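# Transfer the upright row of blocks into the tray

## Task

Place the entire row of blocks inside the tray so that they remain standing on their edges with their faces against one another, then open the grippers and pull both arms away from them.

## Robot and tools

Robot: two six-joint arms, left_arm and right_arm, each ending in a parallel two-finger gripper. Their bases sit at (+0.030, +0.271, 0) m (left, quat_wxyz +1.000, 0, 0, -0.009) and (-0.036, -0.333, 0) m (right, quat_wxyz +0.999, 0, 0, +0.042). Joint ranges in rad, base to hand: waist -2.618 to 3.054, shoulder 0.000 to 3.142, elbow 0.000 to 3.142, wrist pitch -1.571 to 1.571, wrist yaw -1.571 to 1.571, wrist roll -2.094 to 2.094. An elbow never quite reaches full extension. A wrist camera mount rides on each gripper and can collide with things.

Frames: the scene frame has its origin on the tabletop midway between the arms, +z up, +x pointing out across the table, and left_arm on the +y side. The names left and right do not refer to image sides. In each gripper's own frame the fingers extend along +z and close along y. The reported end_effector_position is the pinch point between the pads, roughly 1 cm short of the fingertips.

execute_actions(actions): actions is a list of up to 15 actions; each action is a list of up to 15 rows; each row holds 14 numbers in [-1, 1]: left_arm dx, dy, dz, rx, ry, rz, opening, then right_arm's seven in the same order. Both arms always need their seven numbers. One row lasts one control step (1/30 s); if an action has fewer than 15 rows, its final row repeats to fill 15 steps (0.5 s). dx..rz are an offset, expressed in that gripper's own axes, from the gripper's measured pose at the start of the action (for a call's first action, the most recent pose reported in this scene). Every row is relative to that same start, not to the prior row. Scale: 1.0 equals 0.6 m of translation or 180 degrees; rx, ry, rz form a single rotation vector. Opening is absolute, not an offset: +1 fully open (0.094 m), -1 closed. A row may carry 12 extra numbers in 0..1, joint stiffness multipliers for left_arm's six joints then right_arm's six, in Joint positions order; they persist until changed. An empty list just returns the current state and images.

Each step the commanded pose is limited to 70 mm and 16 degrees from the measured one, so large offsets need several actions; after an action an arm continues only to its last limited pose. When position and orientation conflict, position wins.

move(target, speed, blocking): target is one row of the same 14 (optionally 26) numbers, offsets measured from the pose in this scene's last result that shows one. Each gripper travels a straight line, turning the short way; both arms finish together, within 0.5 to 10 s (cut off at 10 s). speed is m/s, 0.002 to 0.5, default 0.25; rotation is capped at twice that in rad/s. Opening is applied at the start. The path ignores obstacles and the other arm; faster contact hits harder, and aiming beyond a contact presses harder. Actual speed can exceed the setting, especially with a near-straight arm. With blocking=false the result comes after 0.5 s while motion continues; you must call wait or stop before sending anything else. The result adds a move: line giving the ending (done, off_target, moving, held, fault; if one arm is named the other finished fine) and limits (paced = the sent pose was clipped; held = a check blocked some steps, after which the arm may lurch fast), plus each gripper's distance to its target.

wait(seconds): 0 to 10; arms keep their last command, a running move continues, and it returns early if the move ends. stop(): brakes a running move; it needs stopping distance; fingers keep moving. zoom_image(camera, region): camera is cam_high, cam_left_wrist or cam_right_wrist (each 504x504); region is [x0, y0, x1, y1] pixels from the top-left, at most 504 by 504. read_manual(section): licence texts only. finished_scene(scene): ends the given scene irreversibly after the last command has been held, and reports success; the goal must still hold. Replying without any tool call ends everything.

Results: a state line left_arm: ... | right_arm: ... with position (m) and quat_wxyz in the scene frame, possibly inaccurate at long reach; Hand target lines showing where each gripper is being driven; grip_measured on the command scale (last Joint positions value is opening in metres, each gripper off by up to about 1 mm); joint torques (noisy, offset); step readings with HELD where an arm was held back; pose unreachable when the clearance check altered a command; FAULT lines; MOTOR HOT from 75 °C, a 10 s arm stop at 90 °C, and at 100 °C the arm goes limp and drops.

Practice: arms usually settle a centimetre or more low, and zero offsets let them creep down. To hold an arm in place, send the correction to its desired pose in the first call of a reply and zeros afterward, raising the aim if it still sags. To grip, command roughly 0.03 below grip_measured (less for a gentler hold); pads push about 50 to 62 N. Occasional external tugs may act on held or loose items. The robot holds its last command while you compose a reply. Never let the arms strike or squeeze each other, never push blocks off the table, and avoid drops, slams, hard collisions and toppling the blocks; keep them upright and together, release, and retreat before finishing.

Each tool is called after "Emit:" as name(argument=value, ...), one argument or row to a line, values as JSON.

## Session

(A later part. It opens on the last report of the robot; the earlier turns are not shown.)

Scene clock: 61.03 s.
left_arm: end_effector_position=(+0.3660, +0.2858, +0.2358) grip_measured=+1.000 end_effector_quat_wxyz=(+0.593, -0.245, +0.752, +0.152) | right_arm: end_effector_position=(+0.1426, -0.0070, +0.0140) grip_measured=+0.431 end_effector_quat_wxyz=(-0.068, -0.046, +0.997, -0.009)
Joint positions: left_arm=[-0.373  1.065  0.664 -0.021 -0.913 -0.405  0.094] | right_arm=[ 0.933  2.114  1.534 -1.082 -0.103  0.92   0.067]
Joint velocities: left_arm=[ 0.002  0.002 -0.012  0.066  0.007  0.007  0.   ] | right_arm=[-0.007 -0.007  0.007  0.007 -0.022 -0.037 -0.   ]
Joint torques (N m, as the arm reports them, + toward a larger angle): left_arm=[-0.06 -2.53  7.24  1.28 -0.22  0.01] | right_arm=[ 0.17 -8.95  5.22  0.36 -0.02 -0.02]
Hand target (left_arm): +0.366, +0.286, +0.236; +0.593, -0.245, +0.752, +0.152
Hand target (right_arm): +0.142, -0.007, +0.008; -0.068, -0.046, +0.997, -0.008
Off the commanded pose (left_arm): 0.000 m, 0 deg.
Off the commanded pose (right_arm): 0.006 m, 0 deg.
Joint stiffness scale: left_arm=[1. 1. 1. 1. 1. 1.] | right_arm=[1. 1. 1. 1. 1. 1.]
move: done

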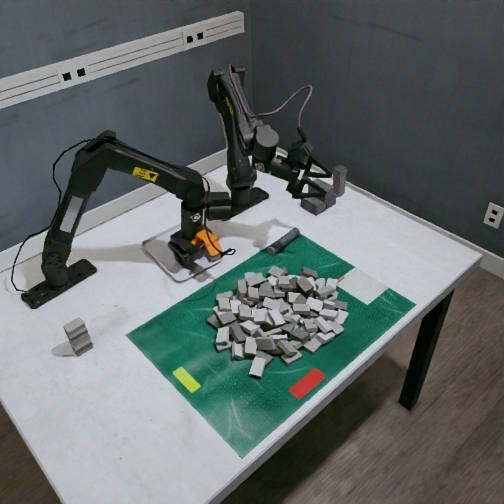

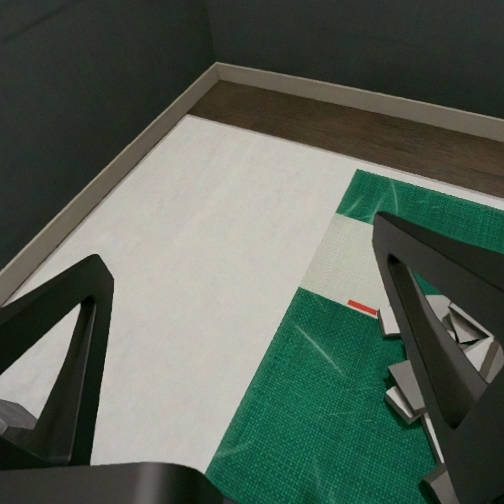

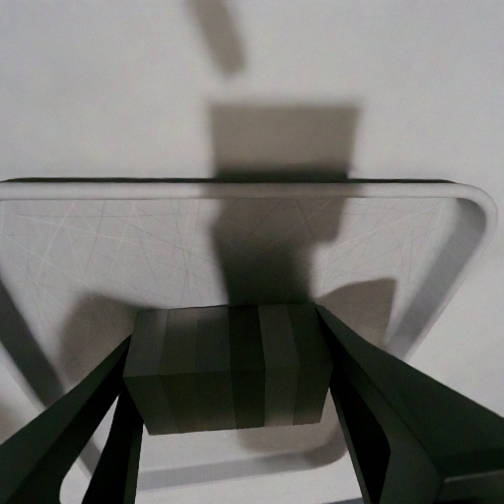

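Resting on the floor. Release and lift.

Emit:
move(
  target=[0,0,0,0,0,0,1,0,0,0,0,0,0,1],
)

Emit:
move(
  target=[0,0,0,0,0,0,1,0,-0.1,-0.22,0,0,0,1],
  speed=0.12,
)

Scene clock: 63.40 s.
left_arm: end_effector_position=(+0.3661, +0.2857, +0.2358) grip_measured=+1.000 end_effector_quat_wxyz=(+0.593, -0.244, +0.752, +0.152) | right_arm: end_effector_position=(+0.1426, -0.0070, +0.0140) grip_measured=+1.000 end_effector_quat_wxyz=(-0.068, -0.046, +0.997, -0.009)
Joint positions: left_arm=[-0.373  1.065  0.664 -0.021 -0.913 -0.405  0.094] | right_arm=[ 0.933  2.114  1.534 -1.082 -0.103  0.92   0.094]
Joint velocities: left_arm=[ 0.002 -0.002  0.002 -0.022  0.007 -0.007  0.   ] | right_arm=[ 0.007 -0.002 -0.012 -0.066 -0.066 -0.007  0.   ]
Joint torques (N m, as the arm reports them, + toward a larger angle): left_arm=[ 0.1  -2.53  7.24  1.27 -0.2  -0.01] | right_arm=[ 0.01 -9.21  7.05  0.08 -0.01 -0.04]
Hand target (left_arm): +0.366, +0.286, +0.236; +0.593, -0.245, +0.752, +0.152
Hand target (right_arm): +0.143, -0.007, +0.014; -0.068, -0.046, +0.997, -0.009
Off the commanded pose (left_arm): 0.000 m, 0 deg.
Off the commanded pose (right_arm): 0.000 m, 0 deg.
Joint stiffness scale: left_arm=[1. 1. 1. 1. 1. 1.] | right_arm=[1. 1. 1. 1. 1. 1.]
move: done

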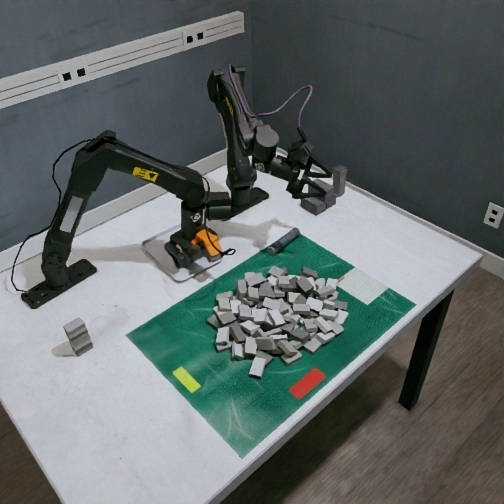

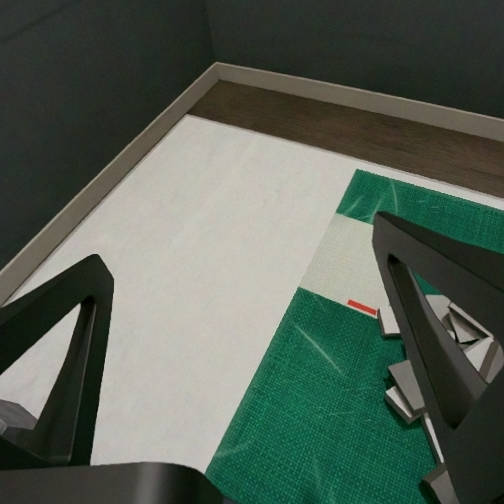

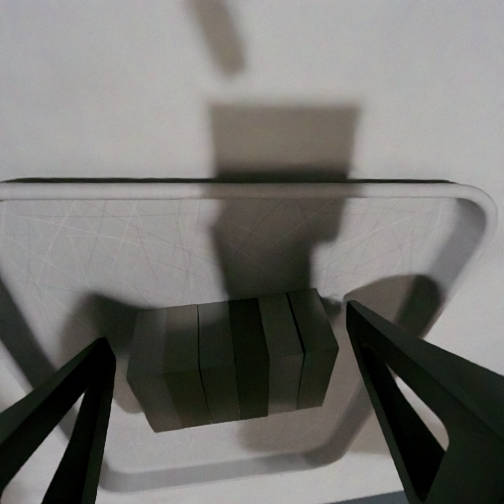

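Scene clock: 65.20 s.
left_arm: end_effector_position=(+0.3662, +0.2855, +0.2357) grip_measured=+1.000 end_effector_quat_wxyz=(+0.593, -0.244, +0.752, +0.151) | right_arm: end_effector_position=(+0.1625, -0.0609, +0.1328) grip_measured=+1.000 end_effector_quat_wxyz=(-0.081, -0.045, +0.996, -0.018)
Joint positions: left_arm=[-0.373  1.065  0.664 -0.021 -0.912 -0.405  0.094] | right_arm=[ 0.802  1.952  1.769 -1.523 -0.097  0.789  0.094]
Joint velocities: left_arm=[ 0.007 -0.007 -0.002 -0.022  0.051 -0.037  0.   ] | right_arm=[ 0.007 -0.002  0.002  0.022 -0.066 -0.037  0.   ]
Joint torques (N m, as the arm reports them, + toward a larger angle): left_arm=[-0.02 -2.44  7.21  1.28 -0.2   0.  ] | right_arm=[-0.79 -9.32 10.4  -0.23  0.12 -0.11]
Hand target (left_arm): +0.366, +0.286, +0.236; +0.593, -0.244, +0.752, +0.152
Hand target (right_arm): +0.167, -0.062, +0.146; -0.067, -0.046, +0.997, -0.009
Off the commanded pose (left_arm): 0.000 m, 0 deg.
Off the commanded pose (right_arm): 0.013 m, 2 deg.
Joint stiffness scale: left_arm=[1. 1. 1. 1. 1. 1.] | right_arm=[1. 1. 1. 1. 1. 1.]
move: off_target (right_arm)

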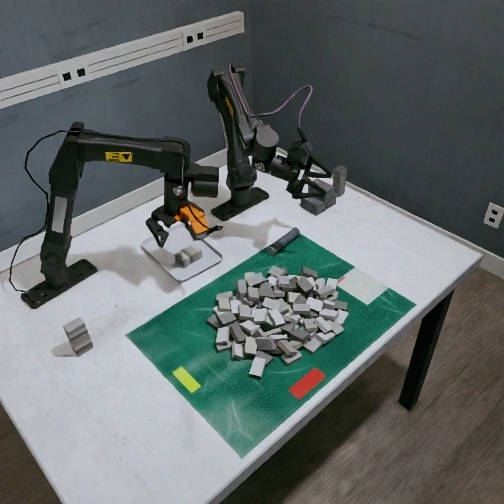

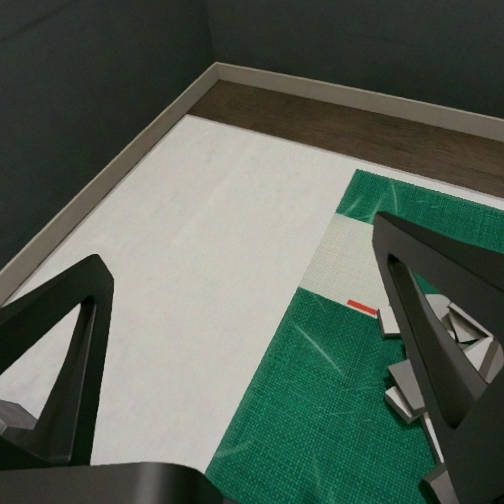

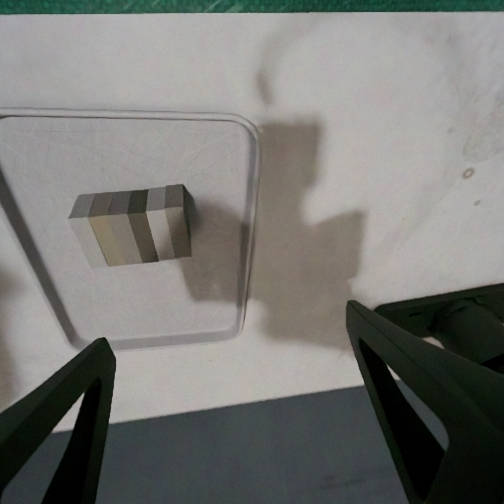

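Emit:
finished_scene(
  scene=1,
)

The scene is finished: the task was done.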